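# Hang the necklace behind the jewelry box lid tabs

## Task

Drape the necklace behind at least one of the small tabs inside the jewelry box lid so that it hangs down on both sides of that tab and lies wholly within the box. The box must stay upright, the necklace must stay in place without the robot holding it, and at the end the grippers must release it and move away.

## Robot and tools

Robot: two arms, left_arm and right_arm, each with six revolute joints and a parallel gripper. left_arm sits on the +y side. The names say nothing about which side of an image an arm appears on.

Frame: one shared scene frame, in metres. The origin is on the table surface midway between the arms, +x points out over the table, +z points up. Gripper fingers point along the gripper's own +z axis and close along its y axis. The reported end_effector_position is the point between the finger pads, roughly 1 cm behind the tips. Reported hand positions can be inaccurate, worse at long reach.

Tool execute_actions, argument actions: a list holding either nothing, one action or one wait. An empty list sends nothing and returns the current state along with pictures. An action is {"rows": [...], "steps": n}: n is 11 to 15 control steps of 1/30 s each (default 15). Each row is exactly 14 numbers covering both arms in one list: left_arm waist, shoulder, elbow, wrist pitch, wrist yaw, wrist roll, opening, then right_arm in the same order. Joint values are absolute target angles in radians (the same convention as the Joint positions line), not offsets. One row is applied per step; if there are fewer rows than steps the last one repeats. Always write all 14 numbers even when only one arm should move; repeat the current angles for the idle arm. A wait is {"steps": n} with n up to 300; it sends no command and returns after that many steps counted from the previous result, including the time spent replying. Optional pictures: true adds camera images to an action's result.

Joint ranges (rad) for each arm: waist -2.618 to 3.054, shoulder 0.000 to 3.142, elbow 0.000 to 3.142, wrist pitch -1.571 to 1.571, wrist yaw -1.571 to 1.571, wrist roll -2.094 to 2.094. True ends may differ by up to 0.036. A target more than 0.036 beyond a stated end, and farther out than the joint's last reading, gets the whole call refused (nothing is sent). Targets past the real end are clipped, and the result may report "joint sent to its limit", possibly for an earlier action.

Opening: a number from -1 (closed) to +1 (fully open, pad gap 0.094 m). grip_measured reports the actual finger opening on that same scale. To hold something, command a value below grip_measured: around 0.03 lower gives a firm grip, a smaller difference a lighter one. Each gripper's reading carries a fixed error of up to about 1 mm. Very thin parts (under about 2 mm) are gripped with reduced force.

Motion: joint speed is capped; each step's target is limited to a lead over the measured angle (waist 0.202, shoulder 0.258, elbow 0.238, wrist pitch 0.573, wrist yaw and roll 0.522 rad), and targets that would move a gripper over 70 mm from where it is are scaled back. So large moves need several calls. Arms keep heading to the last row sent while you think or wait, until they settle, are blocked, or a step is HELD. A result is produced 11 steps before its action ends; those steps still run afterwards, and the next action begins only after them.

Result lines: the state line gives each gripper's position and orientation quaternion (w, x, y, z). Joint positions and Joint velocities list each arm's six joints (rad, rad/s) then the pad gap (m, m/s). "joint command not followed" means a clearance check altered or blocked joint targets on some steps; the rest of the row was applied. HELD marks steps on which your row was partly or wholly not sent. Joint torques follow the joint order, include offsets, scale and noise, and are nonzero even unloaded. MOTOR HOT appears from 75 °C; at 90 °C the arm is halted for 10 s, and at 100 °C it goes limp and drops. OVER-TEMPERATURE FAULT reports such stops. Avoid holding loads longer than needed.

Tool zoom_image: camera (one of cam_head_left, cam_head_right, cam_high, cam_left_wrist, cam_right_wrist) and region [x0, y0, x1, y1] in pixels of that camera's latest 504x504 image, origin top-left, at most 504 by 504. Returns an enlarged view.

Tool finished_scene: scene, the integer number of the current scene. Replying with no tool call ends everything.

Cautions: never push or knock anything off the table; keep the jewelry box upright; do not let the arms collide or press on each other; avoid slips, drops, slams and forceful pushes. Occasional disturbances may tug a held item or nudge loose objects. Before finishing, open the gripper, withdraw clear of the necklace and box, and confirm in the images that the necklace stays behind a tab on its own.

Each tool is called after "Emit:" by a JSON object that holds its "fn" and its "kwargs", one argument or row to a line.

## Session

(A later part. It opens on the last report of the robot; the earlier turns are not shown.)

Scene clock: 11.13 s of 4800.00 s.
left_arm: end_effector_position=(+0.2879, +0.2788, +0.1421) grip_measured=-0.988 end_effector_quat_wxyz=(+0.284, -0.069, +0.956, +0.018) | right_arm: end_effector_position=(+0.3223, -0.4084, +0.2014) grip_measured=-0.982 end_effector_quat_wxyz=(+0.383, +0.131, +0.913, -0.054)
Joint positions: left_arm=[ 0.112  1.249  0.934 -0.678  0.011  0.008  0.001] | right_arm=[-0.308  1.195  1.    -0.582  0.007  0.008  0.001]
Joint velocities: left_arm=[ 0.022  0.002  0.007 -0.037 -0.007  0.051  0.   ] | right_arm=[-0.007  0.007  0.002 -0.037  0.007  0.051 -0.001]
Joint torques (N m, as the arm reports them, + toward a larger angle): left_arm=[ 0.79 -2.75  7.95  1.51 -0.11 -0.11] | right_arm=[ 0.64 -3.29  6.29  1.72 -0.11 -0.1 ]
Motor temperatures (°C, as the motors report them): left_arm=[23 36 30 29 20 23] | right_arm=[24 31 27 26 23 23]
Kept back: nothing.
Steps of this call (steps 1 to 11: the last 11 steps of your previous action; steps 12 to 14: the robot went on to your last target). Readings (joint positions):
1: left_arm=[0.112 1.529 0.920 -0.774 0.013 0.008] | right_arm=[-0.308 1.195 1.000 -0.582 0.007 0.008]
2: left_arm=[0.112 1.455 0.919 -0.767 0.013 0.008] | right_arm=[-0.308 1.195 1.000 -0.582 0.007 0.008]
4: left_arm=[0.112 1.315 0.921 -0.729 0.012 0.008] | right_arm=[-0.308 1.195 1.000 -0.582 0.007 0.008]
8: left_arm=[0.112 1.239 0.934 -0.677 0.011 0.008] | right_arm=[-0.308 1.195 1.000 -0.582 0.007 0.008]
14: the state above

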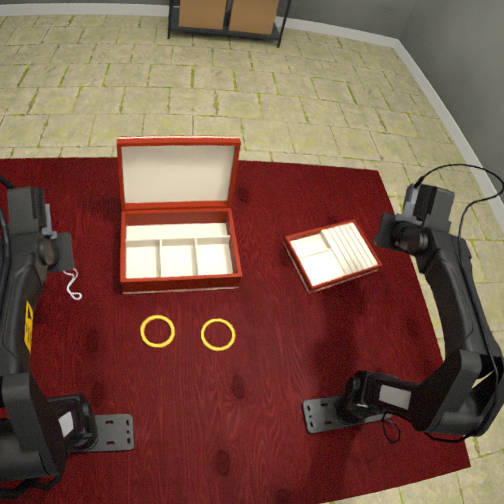

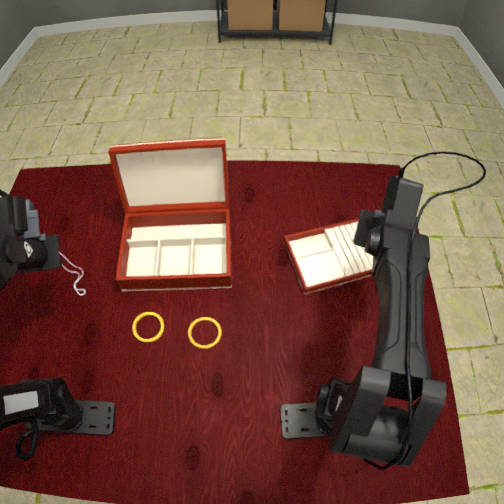

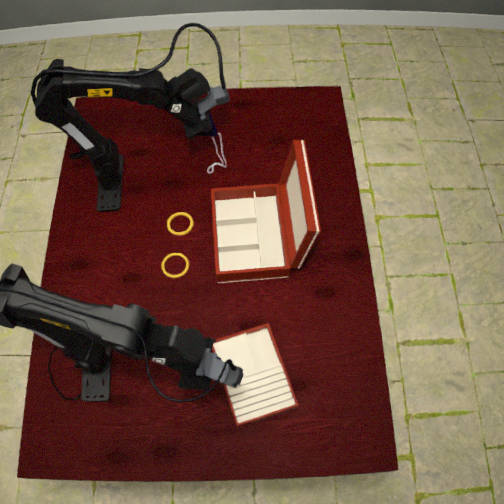

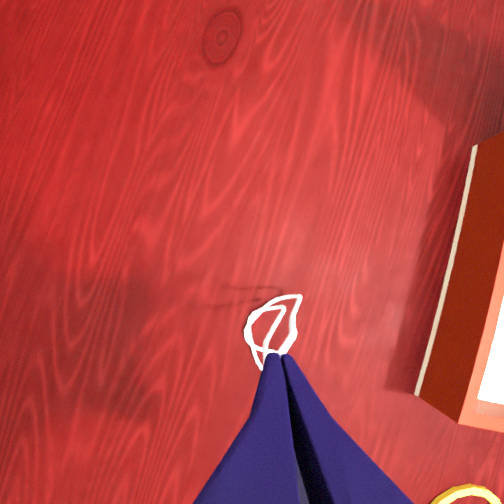

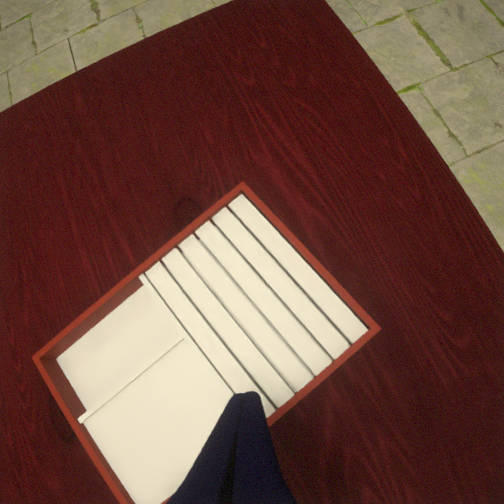

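Emit:
{"fn": "execute_actions", "kwargs": {
  "actions": [
    {"rows":[[0.1,1.2,0.92,-0.4,0,0.4,-1,-0.3,1.2,1.0,-0.6,0,0,-1],[0.1,1.2,0.92,-0.3,0,0.6,-1,-0.3,1.2,1.0,-0.6,0,0,-1],[0.1,1.2,0.92,-0.2,0,0.8,-1,-0.3,1.2,1.0,-0.6,0,0,-1],[0.1,1.2,0.92,-0.1,0,1.0,-1,-0.3,1.2,1.0,-0.6,0,0,-1],[0.1,1.2,0.92,0.0,0,1.2,-1,-0.3,1.2,1.0,-0.6,0,0,-1],[0.1,1.2,0.92,0.1,0,1.3,-1,-0.3,1.2,1.0,-0.6,0,0,-1],[0.1,1.25,0.92,0.2,0,1.42,-1,-0.3,1.2,1.0,-0.6,0,0,-1],[0.1,1.3,0.92,0.35,0,1.42,-1,-0.3,1.2,1.0,-0.6,0,0,-1]],"steps":15}
  ]
}}

Emit:
{"fn": "execute_actions", "kwargs": {
  "actions": [
    {"rows":[[0.0,1.35,0.91,0.4,0,1.42,-1,-0.3,1.2,1.0,-0.6,0,0,-1],[-0.05,1.37,0.91,0.4,0,1.42,-1,-0.3,1.2,1.0,-0.6,0,0,-1],[-0.1,1.39,0.91,0.4,0,1.42,-1,-0.3,1.2,1.0,-0.6,0,0,-1],[-0.15,1.41,0.91,0.4,0,1.42,-1,-0.3,1.2,1.0,-0.6,0,0,-1],[-0.2,1.43,0.91,0.4,0,1.42,-1,-0.3,1.2,1.0,-0.6,0,0,-1],[-0.25,1.45,0.91,0.4,0,1.42,-1,-0.3,1.2,1.0,-0.6,0,0,-1],[-0.3,1.47,0.9,0.42,0,1.42,-1,-0.3,1.2,1.0,-0.6,0,0,-1],[-0.35,1.49,0.9,0.42,0,1.42,-1,-0.3,1.2,1.0,-0.6,0,0,-1],[-0.4,1.52,0.9,0.42,0,1.42,-1,-0.3,1.2,1.0,-0.6,0,0,-1]],"steps":15}
  ]
}}

Emit:
{"fn": "execute_actions", "kwargs": {
  "actions": [
    {"steps":20}
  ],
  "pictures": true
}}

Emit:
{"fn": "zoom_image", "kwargs": {
  "camera": "cam_head_right",
  "region": [90,110,260,300]
}}

Scene clock: 12.67 s of 4800.00 s.
left_arm: end_effector_position=(+0.3241, +0.2846, +0.1734) grip_measured=-0.988 end_effector_quat_wxyz=(+0.372, +0.086, +0.920, +0.089) | right_arm: end_effector_position=(+0.3223, -0.4084, +0.2014) grip_measured=-0.982 end_effector_quat_wxyz=(+0.383, +0.131, +0.913, -0.054)
Joint positions: left_arm=[ 0.112  1.236  0.921 -0.471  0.01   0.339  0.001] | right_arm=[-0.308  1.195  1.    -0.582  0.007  0.008  0.001]
Joint velocities: left_arm=[-0.017 -0.061 -0.017  2.176  0.022  2.484 -0.   ] | right_arm=[ 0.002 -0.017 -0.017 -0.051  0.007 -0.066  0.001]
Joint torques (N m, as the arm reports them, + toward a larger angle): left_arm=[-0.61 -5.6   8.93  1.85 -0.07  0.  ] | right_arm=[ 0.72 -3.18  6.34  1.72 -0.1  -0.1 ]
Motor temperatures (°C, as the motors report them): left_arm=[23 36 31 29 20 23] | right_arm=[24 31 27 26 23 23]
Steps of this call (steps 1 to 30: the robot went on to your last target; steps 31 to 42: nothing new was sent; steps 43 to 46: the first 4 steps of this action). Readings (joint positions):
43: left_arm=[0.112 1.246 0.930 -0.654 0.010 0.062] | right_arm=[-0.308 1.195 1.000 -0.582 0.007 0.008]
44: left_arm=[0.112 1.242 0.923 -0.602 0.010 0.155] | right_arm=[-0.308 1.195 1.000 -0.582 0.007 0.008]
46: the state above

Scene clock: 13.17 s of 4800.00 s.
left_arm: end_effector_position=(+0.4241, +0.2411, +0.3157) grip_measured=-0.988 end_effector_quat_wxyz=(+0.531, +0.443, +0.577, +0.434) | right_arm: end_effector_position=(+0.3223, -0.4084, +0.2014) grip_measured=-0.982 end_effector_quat_wxyz=(+0.383, +0.131, +0.913, -0.054)
Joint positions: left_arm=[-0.026  1.341  0.921  0.361 -0.012  1.339  0.001] | right_arm=[-0.308  1.195  1.    -0.582  0.007  0.008  0.001]
Joint velocities: left_arm=[-1.551  0.618  0.007  0.447  0.022  0.462  0.   ] | right_arm=[ 0.012 -0.027  0.012 -0.007 -0.007 -0.066 -0.002]
Joint torques (N m, as the arm reports them, + toward a larger angle): left_arm=[-1.14 -2.98  8.5   1.86  0.19  0.  ] | right_arm=[ 0.53 -3.29  6.09  1.73 -0.1  -0.13]
Motor temperatures (°C, as the motors report them): left_arm=[23 36 31 29 20 23] | right_arm=[24 31 27 26 23 23]
Steps of this call (steps 1 to 11: the last 11 steps of your previous action; steps 12 to 15: the first 4 steps of this action). Readings (joint positions):
12: left_arm=[0.101 1.294 0.921 0.279 0.002 1.268] | right_arm=[-0.308 1.195 1.000 -0.582 0.007 0.008]
13: left_arm=[0.072 1.305 0.921 0.313 -0.008 1.298] | right_arm=[-0.308 1.195 1.000 -0.582 0.007 0.008]
15: the state above

Scene clock: 13.83 s of 4800.00 s.
left_arm: end_effector_position=(+0.4217, +0.0557, +0.2388) grip_measured=-0.988 end_effector_quat_wxyz=(+0.547, +0.605, +0.485, +0.315) | right_arm: end_effector_position=(+0.3223, -0.4084, +0.2014) grip_measured=-0.982 end_effector_quat_wxyz=(+0.383, +0.131, +0.913, -0.054)
Joint positions: left_arm=[-0.409  1.525  0.907  0.415  0.007  1.419  0.001] | right_arm=[-0.308  1.195  1.    -0.582  0.007  0.008  0.001]
Joint velocities: left_arm=[-0.007 -0.007 -0.007 -0.022 -0.022  0.022  0.001] | right_arm=[ 0.002  0.002 -0.012 -0.022  0.037 -0.11  -0.   ]
Joint torques (N m, as the arm reports them, + toward a larger angle): left_arm=[ 0.75 -6.59  8.43  2.22 -0.06 -0.02] | right_arm=[ 0.67 -3.29  6.4   1.72 -0.15 -0.08]
Motor temperatures (°C, as the motors report them): left_arm=[23 36 31 29 20 23] | right_arm=[24 31 28 26 23 23]
Kept back: nothing.
Steps of this call (steps 1 to 11: the last 11 steps of your previous action; steps 12 to 20: the robot went on to your last target). Readings (joint positions):
1: left_arm=[-0.081 1.364 0.921 0.372 -0.011 1.354] | right_arm=[-0.308 1.195 1.000 -0.582 0.007 0.008]
2: left_arm=[-0.136 1.389 0.921 0.380 -0.011 1.366] | right_arm=[-0.308 1.195 1.000 -0.582 0.007 0.008]
4: left_arm=[-0.244 1.440 0.921 0.392 -0.009 1.384] | right_arm=[-0.308 1.195 1.000 -0.582 0.007 0.008]
8: left_arm=[-0.406 1.518 0.916 0.400 0.005 1.406] | right_arm=[-0.308 1.195 1.000 -0.582 0.007 0.008]
20: the state above

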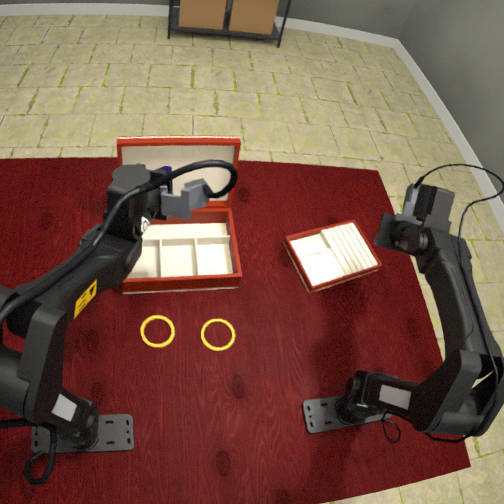

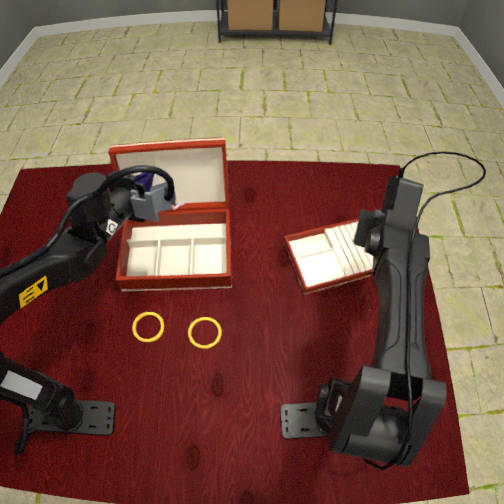

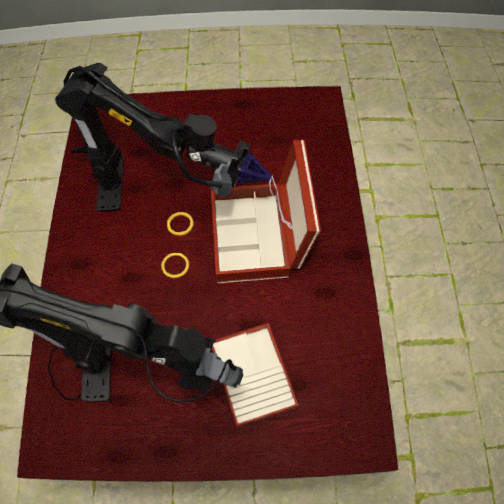

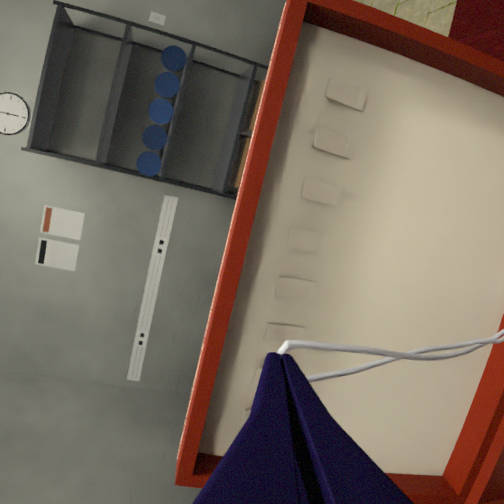

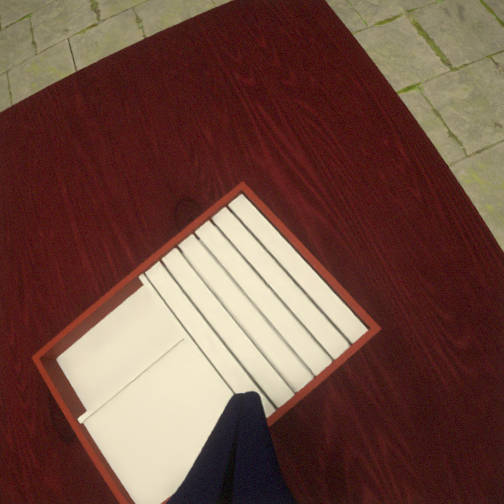

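Region (90, 110, 260, 300) of cam_head_right's 504x504 image, scaled by 2.653, with more detail than that image has; it fills the left 451 columns of this view, and the rest is white.

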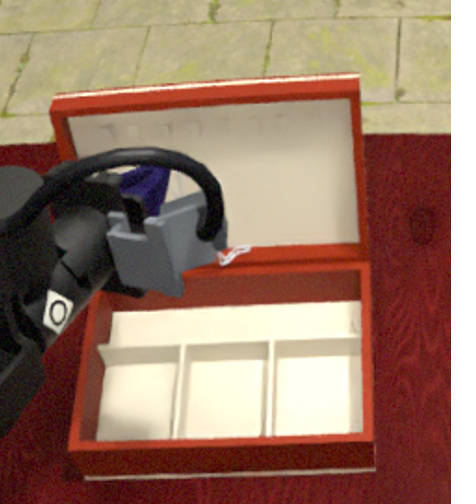

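Emit:
{"fn": "execute_actions", "kwargs": {
  "actions": [
    {"rows":[[-0.44,1.57,0.88,0.55,-0.07,1.45,-1,-0.3,1.2,1.0,-0.6,0,0,-1],[-0.47,1.62,0.85,0.7,-0.14,1.47,-1,-0.3,1.2,1.0,-0.6,0,0,-1],[-0.5,1.67,0.82,0.85,-0.2,1.5,-1,-0.3,1.2,1.0,-0.6,0,0,-1],[-0.52,1.71,0.79,1.0,-0.26,1.52,-1,-0.3,1.2,1.0,-0.6,0,0,-1],[-0.54,1.75,0.76,1.15,-0.32,1.54,-1,-0.3,1.2,1.0,-0.6,0,0,-1],[-0.57,1.78,0.74,1.28,-0.38,1.56,-1,-0.3,1.2,1.0,-0.6,0,0,-1],[-0.59,1.8,0.715,1.38,-0.44,1.57,-1,-0.3,1.2,1.0,-0.6,0,0,-1]],"steps":15}
  ]
}}

Emit:
{"fn": "execute_actions", "kwargs": {
  "actions": [
    {"steps":20}
  ],
  "pictures": true
}}

Scene clock: 16.30 s of 4800.00 s.
left_arm: end_effector_position=(+0.4318, +0.0475, +0.2468) grip_measured=-0.988 end_effector_quat_wxyz=(+0.571, +0.569, +0.462, +0.370) | right_arm: end_effector_position=(+0.3223, -0.4084, +0.2014) grip_measured=-0.982 end_effector_quat_wxyz=(+0.383, +0.131, +0.913, -0.054)
Joint positions: left_arm=[-0.455  1.599  0.875  0.65  -0.098  1.457  0.001] | right_arm=[-0.308  1.195  1.    -0.582  0.007  0.008  0.001]
Joint velocities: left_arm=[-0.657  1.062 -0.496  2.952 -1.121  0.374  0.001] | right_arm=[-0.017  0.022 -0.002 -0.007  0.007 -0.051  0.   ]
Joint torques (N m, as the arm reports them, + toward a larger angle): left_arm=[-1.84 -3.3   4.03  1.28  0.15  0.  ] | right_arm=[ 0.81 -3.48  6.09  1.77 -0.11 -0.09]
Motor temperatures (°C, as the motors report them): left_arm=[23 37 31 30 20 23] | right_arm=[24 31 28 26 23 23]
Steps of this call (steps 1 to 15: the robot went on to your last target; steps 16 to 70: nothing new was sent; steps 71 to 74: the first 4 steps of this action). Readings (joint positions):
71: left_arm=[-0.412 1.529 0.905 0.432 -0.003 1.424] | right_arm=[-0.308 1.195 1.000 -0.582 0.007 0.008]
72: left_arm=[-0.420 1.542 0.899 0.480 -0.027 1.432] | right_arm=[-0.308 1.195 1.000 -0.582 0.007 0.008]
74: the state above

Scene clock: 16.97 s of 4800.00 s.
left_arm: end_effector_position=(+0.4097, +0.0452, +0.2414) grip_measured=-0.988 end_effector_quat_wxyz=(+0.613, +0.439, +0.438, +0.489) | right_arm: end_effector_position=(+0.3223, -0.4084, +0.2014) grip_measured=-0.982 end_effector_quat_wxyz=(+0.383, +0.131, +0.913, -0.054)
Joint positions: left_arm=[-0.596  1.816  0.71   1.362 -0.425  1.568  0.001] | right_arm=[-0.308  1.195  1.    -0.582  0.007  0.008  0.001]
Joint velocities: left_arm=[ 0.002 -0.002 -0.007  0.007 -0.095  0.066 -0.   ] | right_arm=[ 0.002  0.007  0.002  0.022  0.022  0.022 -0.   ]
Joint torques (N m, as the arm reports them, + toward a larger angle): left_arm=[ 0.46 -8.35  7.33  2.07  0.   -0.04] | right_arm=[ 0.69 -3.21  6.47  1.74 -0.12 -0.07]
Motor temperatures (°C, as the motors report them): left_arm=[23 37 31 30 20 23] | right_arm=[24 31 28 26 23 23]
Kept back: nothing.
Steps of this call (steps 1 to 11: the last 11 steps of your previous action; steps 12 to 20: the robot went on to your last target). Readings (joint positions):
1: left_arm=[-0.480 1.640 0.855 0.754 -0.139 1.472] | right_arm=[-0.308 1.195 1.000 -0.582 0.007 0.008]
2: left_arm=[-0.506 1.684 0.829 0.860 -0.183 1.488] | right_arm=[-0.308 1.195 1.000 -0.582 0.007 0.008]
4: left_arm=[-0.559 1.763 0.770 1.040 -0.268 1.517] | right_arm=[-0.308 1.195 1.000 -0.582 0.007 0.008]
8: left_arm=[-0.596 1.818 0.710 1.191 -0.356 1.551] | right_arm=[-0.308 1.195 1.000 -0.582 0.007 0.008]
20: the state above

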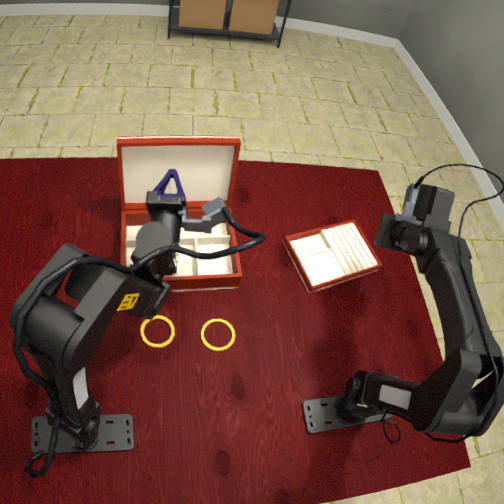

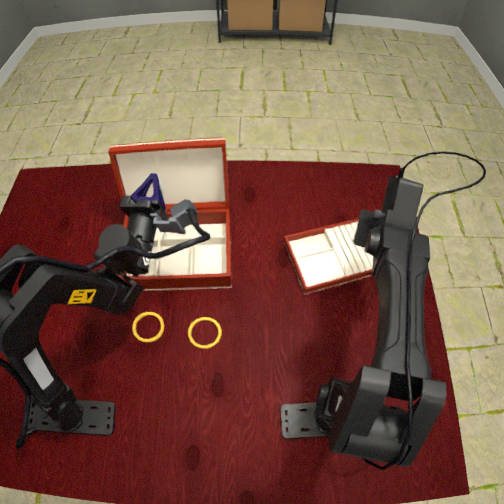

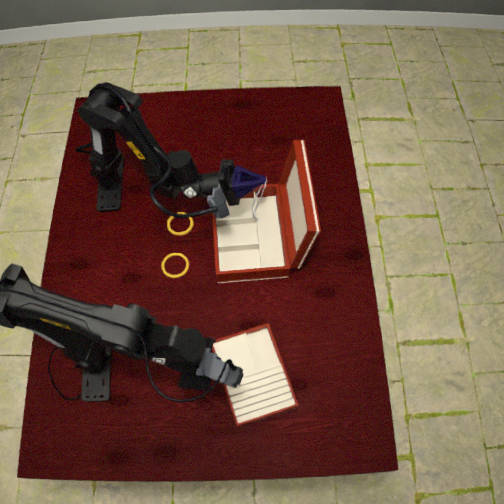

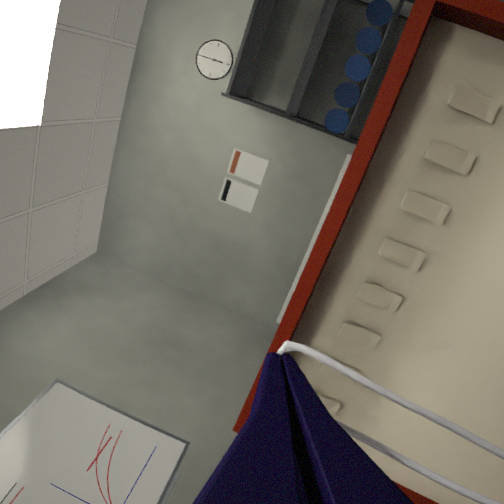

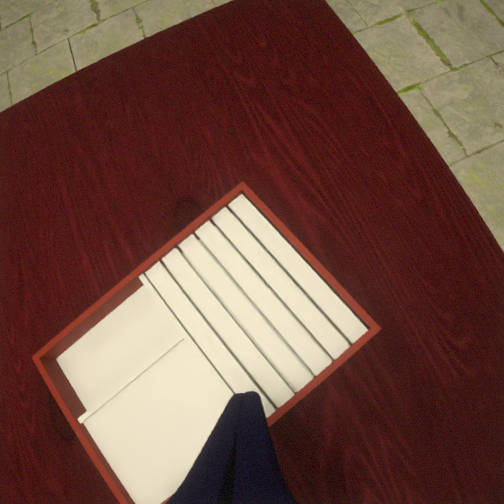

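Emit:
{"fn": "execute_actions", "kwargs": {
  "actions": [
    {"rows":[[-0.59,1.85,0.715,1.42,-0.44,1.57,-1,-0.3,1.2,1.0,-0.6,0,0,-1],[-0.59,1.9,0.715,1.46,-0.44,1.57,-1,-0.3,1.2,1.0,-0.6,0,0,-1],[-0.58,1.94,0.715,1.51,-0.44,1.57,-1,-0.3,1.2,1.0,-0.6,0,0,-1]],"steps":12}
  ]
}}

Emit:
{"fn": "execute_actions", "kwargs": {
  "actions": [
    {"steps":14}
  ],
  "pictures": true
}}

Scene clock: 17.77 s of 4800.00 s.
left_arm: end_effector_position=(+0.4094, +0.0463, +0.2432) grip_measured=-0.988 end_effector_quat_wxyz=(+0.615, +0.434, +0.437, +0.491) | right_arm: end_effector_position=(+0.3223, -0.4084, +0.2014) grip_measured=-0.982 end_effector_quat_wxyz=(+0.383, +0.131, +0.913, -0.054)
Joint positions: left_arm=[-0.596  1.819  0.71   1.376 -0.429  1.569  0.001] | right_arm=[-0.308  1.195  1.    -0.582  0.007  0.008  0.001]
Joint velocities: left_arm=[ 0.002  0.12  -0.002  0.271 -0.066  0.037  0.001] | right_arm=[ 0.002 -0.007 -0.012  0.007  0.022 -0.081  0.001]
Joint torques (N m, as the arm reports them, + toward a larger angle): left_arm=[ 0.46 -5.35  7.31  1.95  0.   -0.03] | right_arm=[ 0.56 -3.42  6.13  1.75 -0.15 -0.08]
Motor temperatures (°C, as the motors report them): left_arm=[23 37 31 30 20 23] | right_arm=[24 31 28 26 23 23]
Steps of this call (steps 1 to 23: the robot went on to your last target; step 24: the first step of this action). Readings (joint positions):
24: the state above

Scene clock: 18.23 s of 4800.00 s.
left_arm: end_effector_position=(+0.4157, +0.0455, +0.2145) grip_measured=-0.988 end_effector_quat_wxyz=(+0.612, +0.435, +0.439, +0.493) | right_arm: end_effector_position=(+0.3223, -0.4084, +0.2014) grip_measured=-0.982 end_effector_quat_wxyz=(+0.383, +0.131, +0.913, -0.054)
Joint positions: left_arm=[-0.591  1.939  0.71   1.491 -0.431  1.571  0.001] | right_arm=[-0.308  1.195  1.    -0.582  0.007  0.008  0.001]
Joint velocities: left_arm=[-0.002 -0.007  0.002  0.066  0.022  0.022  0.   ] | right_arm=[ 0.007 -0.002 -0.002 -0.051  0.007  0.051 -0.001]
Joint torques (N m, as the arm reports them, + toward a larger angle): left_arm=[ 0.8  -7.65  6.63  2.03  0.   -0.04] | right_arm=[ 0.76 -3.21  6.14  1.73 -0.09 -0.08]
Motor temperatures (°C, as the motors report them): left_arm=[23 37 31 30 20 23] | right_arm=[24 31 28 26 23 23]
Kept back: nothing.
Steps of this call (steps 1 to 11: the last 11 steps of your previous action; steps 12 to 14: the robot went on to your last target). Readings (joint positions):
1: left_arm=[-0.596 1.829 0.710 1.394 -0.429 1.570] | right_arm=[-0.308 1.195 1.000 -0.582 0.007 0.008]
2: left_arm=[-0.595 1.848 0.710 1.424 -0.429 1.570] | right_arm=[-0.308 1.195 1.000 -0.582 0.007 0.008]
4: left_arm=[-0.593 1.896 0.710 1.461 -0.429 1.570] | right_arm=[-0.308 1.195 1.000 -0.582 0.007 0.008]
8: left_arm=[-0.591 1.939 0.710 1.464 -0.430 1.570] | right_arm=[-0.308 1.195 1.000 -0.582 0.007 0.008]
14: the state above

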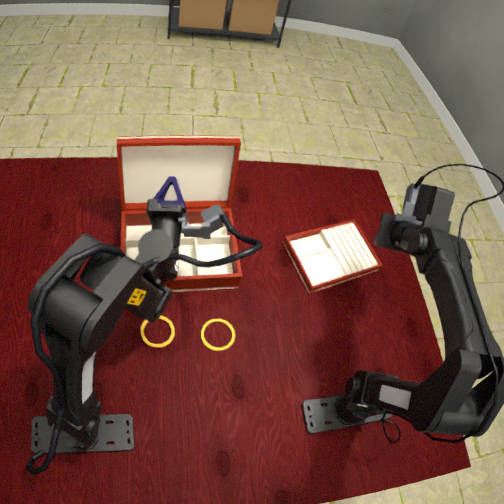

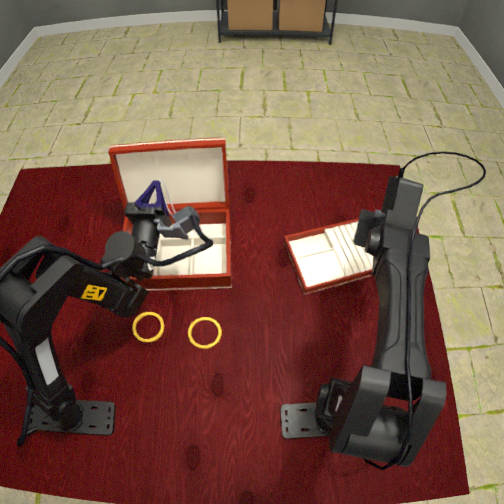

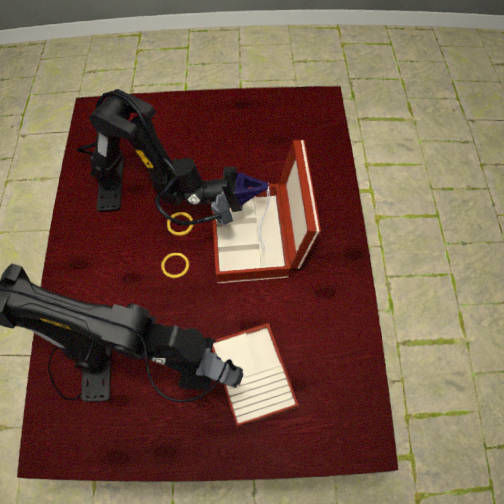

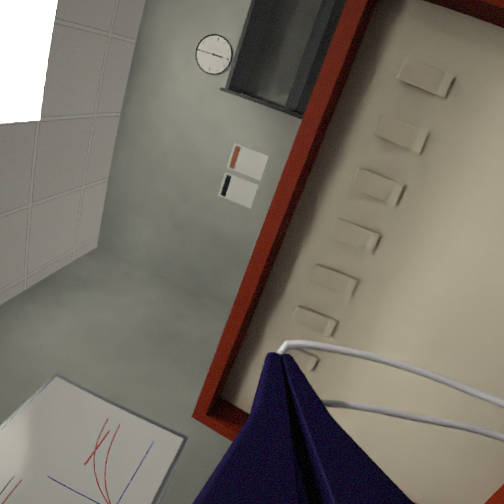

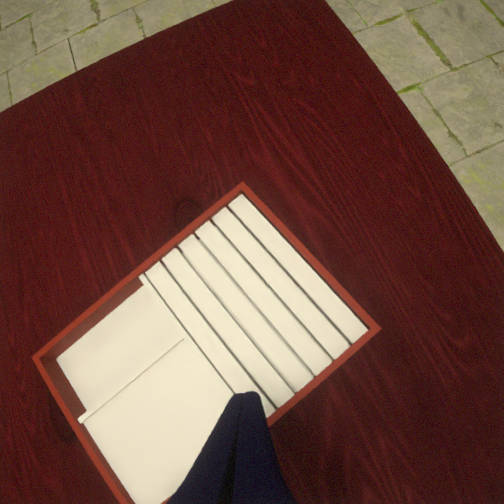

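Emit:
{"fn": "execute_actions", "kwargs": {
  "actions": [
    {"rows":[[-0.565,1.96,0.76,1.49,-0.42,1.57,-1,-0.3,1.2,1.0,-0.6,0,0,-1],[-0.55,1.98,0.8,1.47,-0.4,1.57,-1,-0.3,1.2,1.0,-0.6,0,0,-1],[-0.53,2.0,0.84,1.46,-0.385,1.57,-1,-0.3,1.2,1.0,-0.6,0,0,-1]],"steps":12}
  ]
}}

Emit:
{"fn": "execute_actions", "kwargs": {
  "actions": [
    {"steps":14}
  ],
  "pictures": true
}}

Scene clock: 19.43 s of 4800.00 s.
left_arm: end_effector_position=(+0.4158, +0.0461, +0.2170) grip_measured=-0.988 end_effector_quat_wxyz=(+0.615, +0.431, +0.438, +0.494) | right_arm: end_effector_position=(+0.3223, -0.4084, +0.2014) grip_measured=-0.982 end_effector_quat_wxyz=(+0.383, +0.131, +0.913, -0.054)
Joint positions: left_arm=[-0.589  1.939  0.712  1.5   -0.43   1.571  0.001] | right_arm=[-0.308  1.195  1.    -0.582  0.007  0.008  0.001]
Joint velocities: left_arm=[ 0.056  0.056  0.115 -0.051  0.081 -0.066 -0.001] | right_arm=[-0.012 -0.012  0.007  0.037  0.037 -0.095 -0.   ]
Joint torques (N m, as the arm reports them, + toward a larger angle): left_arm=[ 1.64 -6.43  9.8   1.91  0.16 -0.02] | right_arm=[ 0.52 -3.35  6.15  1.76 -0.1  -0.09]
Motor temperatures (°C, as the motors report them): left_arm=[23 37 31 30 20 23] | right_arm=[24 31 28 26 23 23]
Steps of this call (steps 1 to 30: the robot went on to your last target; steps 31 to 35: nothing new was sent; step 36: the first step of this action). Readings (joint positions):
36: the state above

Scene clock: 19.90 s of 4800.00 s.
left_arm: end_effector_position=(+0.4433, +0.0563, +0.2304) grip_measured=-0.988 end_effector_quat_wxyz=(+0.619, +0.413, +0.434, +0.508) | right_arm: end_effector_position=(+0.3223, -0.4084, +0.2014) grip_measured=-0.982 end_effector_quat_wxyz=(+0.383, +0.131, +0.913, -0.054)
Joint positions: left_arm=[-0.532  1.983  0.817  1.477 -0.397  1.571  0.001] | right_arm=[-0.308  1.195  1.    -0.582  0.007  0.008  0.001]
Joint velocities: left_arm=[ 0.017 -0.007 -0.002 -0.022 -0.022  0.037 -0.   ] | right_arm=[-0.002  0.037 -0.007 -0.051  0.066  0.022  0.   ]
Joint torques (N m, as the arm reports them, + toward a larger angle): left_arm=[ 0.27 -7.09  8.52  1.76  0.28 -0.04] | right_arm=[ 0.82 -3.19  6.31  1.73 -0.11 -0.11]
Motor temperatures (°C, as the motors report them): left_arm=[23 37 31 30 20 23] | right_arm=[24 31 28 26 23 23]
Kept back: nothing.
Steps of this call (steps 1 to 11: the last 11 steps of your previous action; steps 12 to 14: the robot went on to your last target). Readings (joint positions):
1: left_arm=[-0.585 1.944 0.722 1.499 -0.426 1.571] | right_arm=[-0.308 1.195 1.000 -0.582 0.007 0.008]
2: left_arm=[-0.577 1.955 0.746 1.496 -0.420 1.571] | right_arm=[-0.308 1.195 1.000 -0.582 0.007 0.008]
4: left_arm=[-0.554 1.978 0.797 1.487 -0.409 1.571] | right_arm=[-0.308 1.195 1.000 -0.582 0.007 0.008]
8: left_arm=[-0.532 1.983 0.817 1.481 -0.404 1.571] | right_arm=[-0.308 1.195 1.000 -0.582 0.007 0.008]
14: the state above

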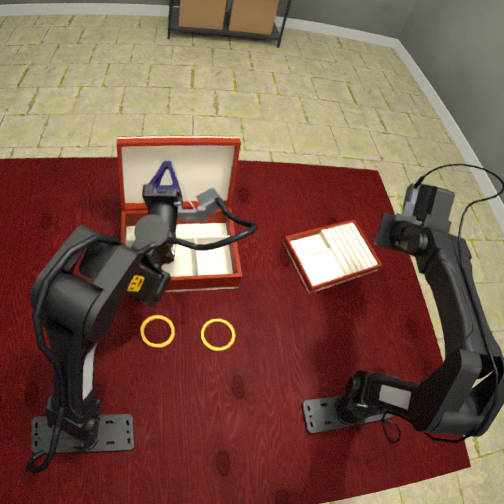

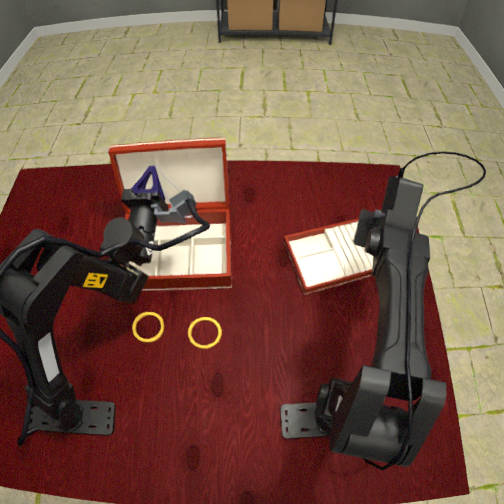

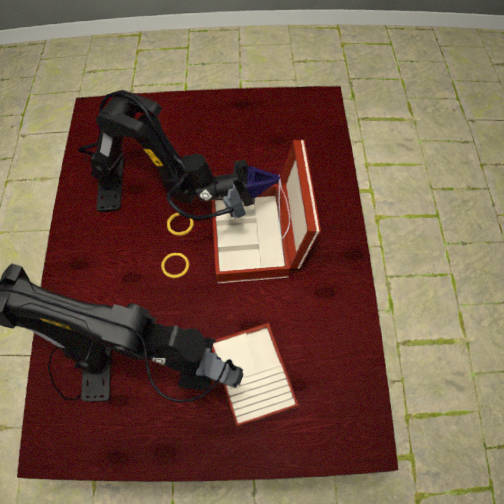

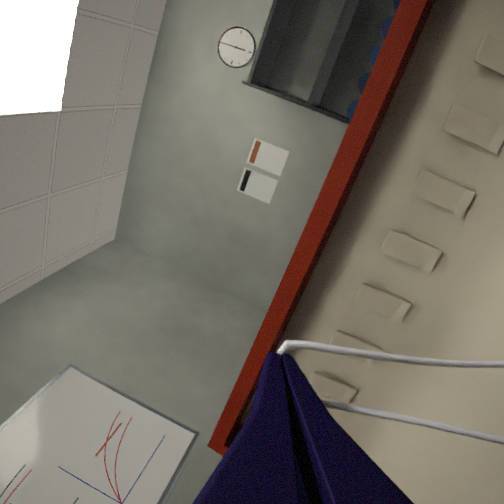

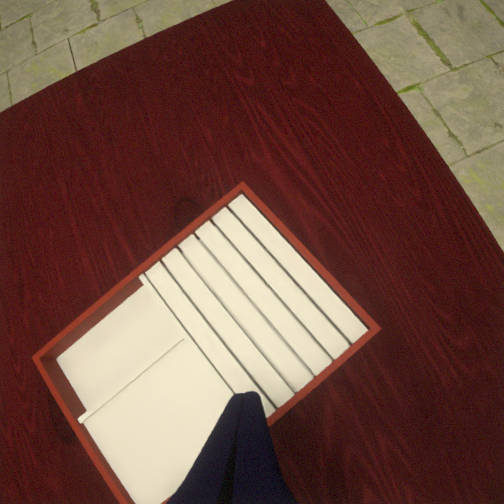

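Emit:
{"fn": "execute_actions", "kwargs": {
  "actions": [
    {"rows":[[-0.53,2.025,0.82,1.46,-0.385,1.57,-1,-0.3,1.2,1.0,-0.6,0,0,-1]],"steps":11}
  ]
}}

Emit:
{"fn": "execute_actions", "kwargs": {
  "actions": [
    {"steps":14}
  ],
  "pictures": true
}}

Scene clock: 20.33 s of 4800.00 s.
left_arm: end_effector_position=(+0.4433, +0.0559, +0.2302) grip_measured=-0.988 end_effector_quat_wxyz=(+0.619, +0.414, +0.434, +0.507) | right_arm: end_effector_position=(+0.3223, -0.4084, +0.2014) grip_measured=-0.982 end_effector_quat_wxyz=(+0.383, +0.131, +0.913, -0.054)
Joint positions: left_arm=[-0.532  1.983  0.817  1.476 -0.395  1.571  0.001] | right_arm=[-0.308  1.195  1.    -0.582  0.007  0.008  0.001]
Joint velocities: left_arm=[-0.012  0.012  0.022  0.007  0.022  0.007  0.001] | right_arm=[-0.012 -0.012 -0.007  0.037 -0.051  0.037 -0.   ]
Joint torques (N m, as the arm reports them, + toward a larger angle): left_arm=[ 0.24 -7.08  8.53  1.78  0.24 -0.04] | right_arm=[ 0.65 -3.42  6.16  1.74 -0.11 -0.1 ]
Motor temperatures (°C, as the motors report them): left_arm=[23 38 31 30 20 23] | right_arm=[24 31 28 26 23 23]
Kept back: the last 11 steps of this action.
Steps of this call (steps 1 to 13: the robot went on to your last target). Readings (joint positions):
1: left_arm=[-0.532 1.983 0.817 1.477 -0.396 1.571] | right_arm=[-0.308 1.195 1.000 -0.582 0.007 0.008]
2: left_arm=[-0.532 1.983 0.817 1.476 -0.396 1.571] | right_arm=[-0.308 1.195 1.000 -0.582 0.007 0.008]
4: left_arm=[-0.532 1.983 0.817 1.476 -0.396 1.571] | right_arm=[-0.308 1.195 1.000 -0.582 0.007 0.008]
8: left_arm=[-0.532 1.983 0.817 1.476 -0.395 1.571] | right_arm=[-0.308 1.195 1.000 -0.582 0.007 0.008]
13: the state above

Scene clock: 20.80 s of 4800.00 s.
left_arm: end_effector_position=(+0.4464, +0.0542, +0.2144) grip_measured=-0.988 end_effector_quat_wxyz=(+0.609, +0.427, +0.439, +0.504) | right_arm: end_effector_position=(+0.3223, -0.4084, +0.2014) grip_measured=-0.982 end_effector_quat_wxyz=(+0.383, +0.131, +0.913, -0.054)
Joint positions: left_arm=[-0.532  2.013  0.817  1.47  -0.394  1.571  0.001] | right_arm=[-0.308  1.195  1.    -0.582  0.007  0.008  0.001]
Joint velocities: left_arm=[-0.002  0.002 -0.007  0.051 -0.037 -0.081 -0.   ] | right_arm=[-0.022 -0.022 -0.007 -0.037 -0.022  0.007 -0.001]
Joint torques (N m, as the arm reports them, + toward a larger angle): left_arm=[ 0.2  -7.61  6.66  1.85  0.23 -0.05] | right_arm=[ 0.77 -3.21  6.34  1.74 -0.06 -0.06]
Motor temperatures (°C, as the motors report them): left_arm=[23 38 31 31 20 23] | right_arm=[24 31 28 26 23 23]
Kept back: nothing.
Steps of this call (steps 1 to 11: the last 11 steps of your previous action; steps 12 to 14: the robot went on to your last target). Readings (joint positions):
1: left_arm=[-0.532 1.986 0.817 1.477 -0.395 1.571] | right_arm=[-0.308 1.195 1.000 -0.582 0.007 0.008]
2: left_arm=[-0.532 1.990 0.817 1.477 -0.394 1.571] | right_arm=[-0.308 1.195 1.000 -0.582 0.007 0.008]
4: left_arm=[-0.532 2.002 0.817 1.477 -0.394 1.571] | right_arm=[-0.308 1.195 1.000 -0.582 0.007 0.008]
8: left_arm=[-0.532 2.013 0.817 1.470 -0.394 1.571] | right_arm=[-0.308 1.195 1.000 -0.582 0.007 0.008]
14: the state above

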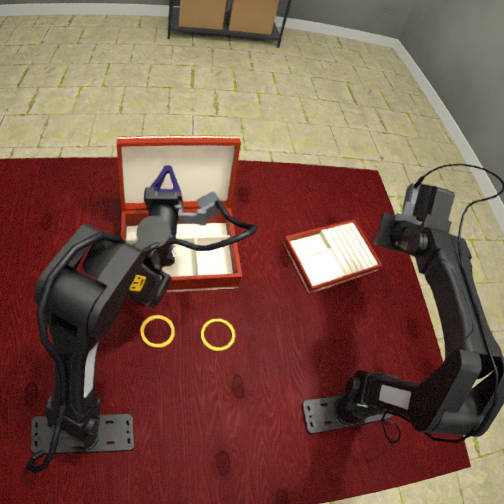

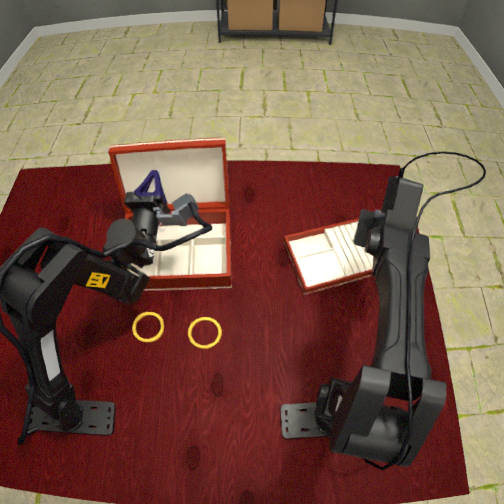

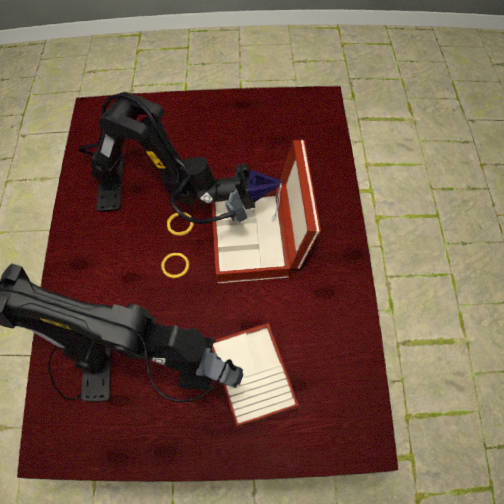

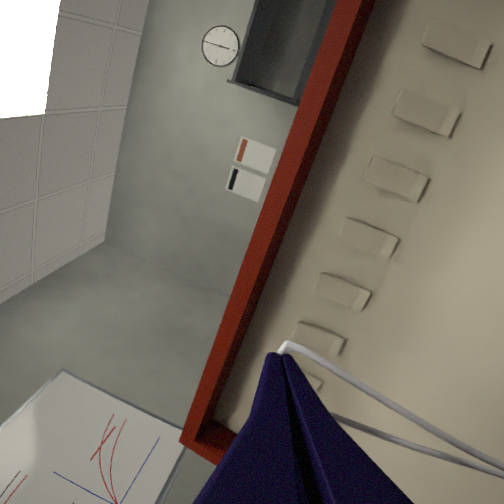

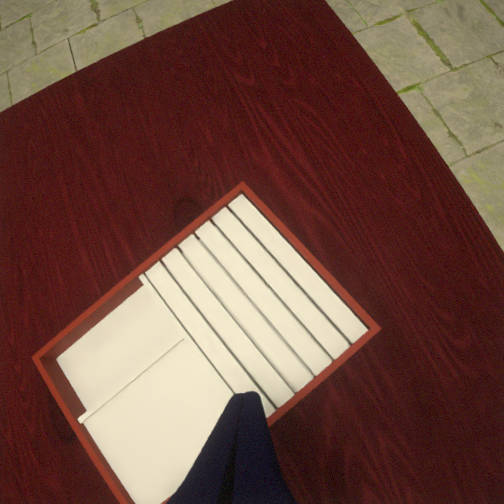

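Emit:
{"fn": "execute_actions", "kwargs": {
  "actions": [
    {"rows":[[-0.52,2.035,0.86,1.44,-0.385,1.57,-1,-0.3,1.2,1.0,-0.6,0,0,-1],[-0.52,2.035,0.86,1.44,-0.385,1.57,-1,-0.3,1.2,1.0,-0.6,0,0,-1],[-0.52,2.035,0.86,1.44,-0.385,1.57,-1,-0.3,1.2,1.0,-0.6,0,0,-1],[-0.51,2.055,0.905,1.41,-0.385,1.57,-1,-0.3,1.2,1.0,-0.6,0,0,-1]],"steps":12}
  ]
}}

Emit:
{"fn": "execute_actions", "kwargs": {
  "actions": [
    {"steps":14}
  ],
  "pictures": true
}}

Scene clock: 22.13 s of 4800.00 s.
left_arm: end_effector_position=(+0.4467, +0.0541, +0.2146) grip_measured=-0.988 end_effector_quat_wxyz=(+0.609, +0.427, +0.439, +0.504) | right_arm: end_effector_position=(+0.3223, -0.4084, +0.2014) grip_measured=-0.982 end_effector_quat_wxyz=(+0.383, +0.131, +0.913, -0.054)
Joint positions: left_arm=[-0.532  2.013  0.818  1.468 -0.394  1.571  0.001] | right_arm=[-0.308  1.195  1.    -0.582  0.007  0.008  0.001]
Joint velocities: left_arm=[-0.012 -0.007  0.085 -0.095  0.066 -0.081  0.001] | right_arm=[ 0.017 -0.022 -0.002 -0.095  0.022 -0.037 -0.   ]
Joint torques (N m, as the arm reports them, + toward a larger angle): left_arm=[ 1.04 -6.9   9.54  1.83  0.21 -0.04] | right_arm=[ 0.77 -3.21  6.2   1.76 -0.08 -0.1 ]
Motor temperatures (°C, as the motors report them): left_arm=[23 38 31 31 20 23] | right_arm=[24 31 28 26 23 23]
Steps of this call (steps 1 to 30: the robot went on to your last target; steps 31 to 39: nothing new was sent; step 40: the first step of this action). Readings (joint positions):
40: the state above

Scene clock: 22.60 s of 4800.00 s.
left_arm: end_effector_position=(+0.4607, +0.0542, +0.2165) grip_measured=-0.988 end_effector_quat_wxyz=(+0.604, +0.426, +0.442, +0.508) | right_arm: end_effector_position=(+0.3223, -0.4084, +0.2014) grip_measured=-0.982 end_effector_quat_wxyz=(+0.383, +0.131, +0.913, -0.054)
Joint positions: left_arm=[-0.519  2.038  0.878  1.429 -0.393  1.571  0.001] | right_arm=[-0.308  1.195  1.    -0.582  0.007  0.008  0.001]
Joint velocities: left_arm=[-0.002 -0.007  0.012 -0.066  0.022  0.022 -0.   ] | right_arm=[ 0.012  0.007 -0.002  0.051 -0.095 -0.066  0.   ]
Joint torques (N m, as the arm reports them, + toward a larger angle): left_arm=[ 0.69 -7.54  8.83  1.8   0.22 -0.04] | right_arm=[ 0.56 -3.35  6.28  1.74 -0.08 -0.05]
Motor temperatures (°C, as the motors report them): left_arm=[23 38 32 31 20 23] | right_arm=[24 31 28 26 23 23]
Kept back: nothing.
Steps of this call (steps 1 to 11: the last 11 steps of your previous action; steps 12 to 14: the robot went on to your last target). Readings (joint positions):
1: left_arm=[-0.532 2.014 0.822 1.465 -0.394 1.571] | right_arm=[-0.308 1.195 1.000 -0.582 0.007 0.008]
2: left_arm=[-0.532 2.015 0.827 1.463 -0.394 1.571] | right_arm=[-0.308 1.195 1.000 -0.582 0.007 0.008]
4: left_arm=[-0.530 2.026 0.851 1.454 -0.394 1.571] | right_arm=[-0.308 1.195 1.000 -0.582 0.007 0.008]
8: left_arm=[-0.520 2.038 0.878 1.437 -0.393 1.571] | right_arm=[-0.308 1.195 1.000 -0.582 0.007 0.008]
14: the state above

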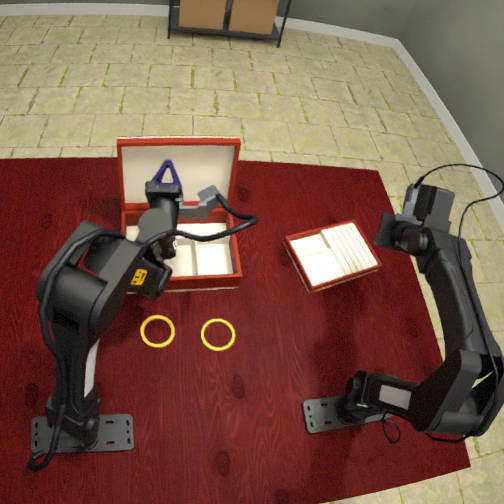

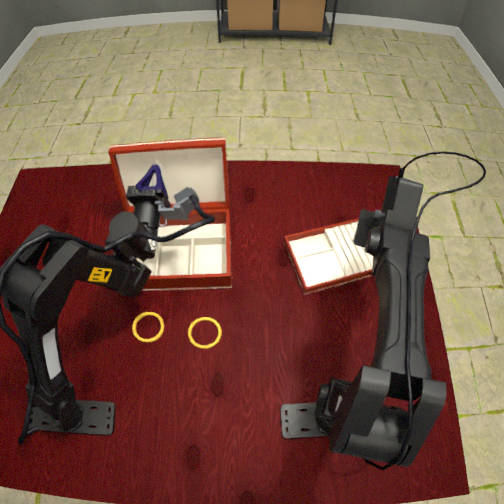

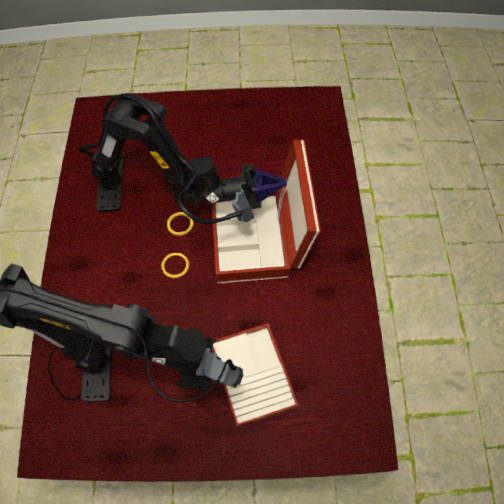

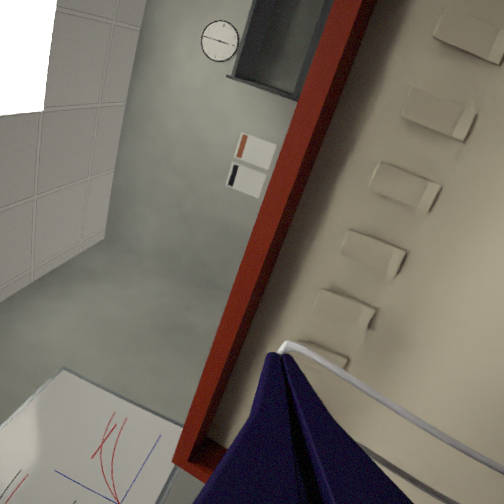

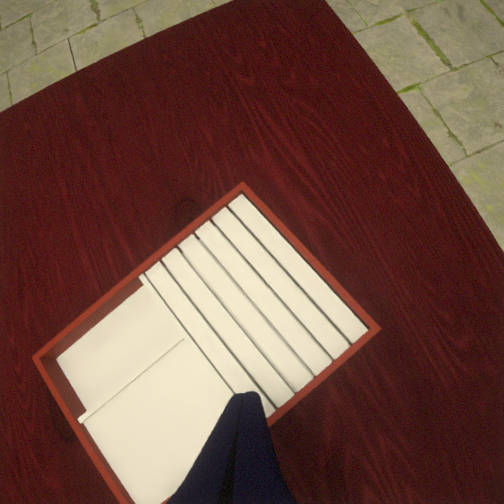

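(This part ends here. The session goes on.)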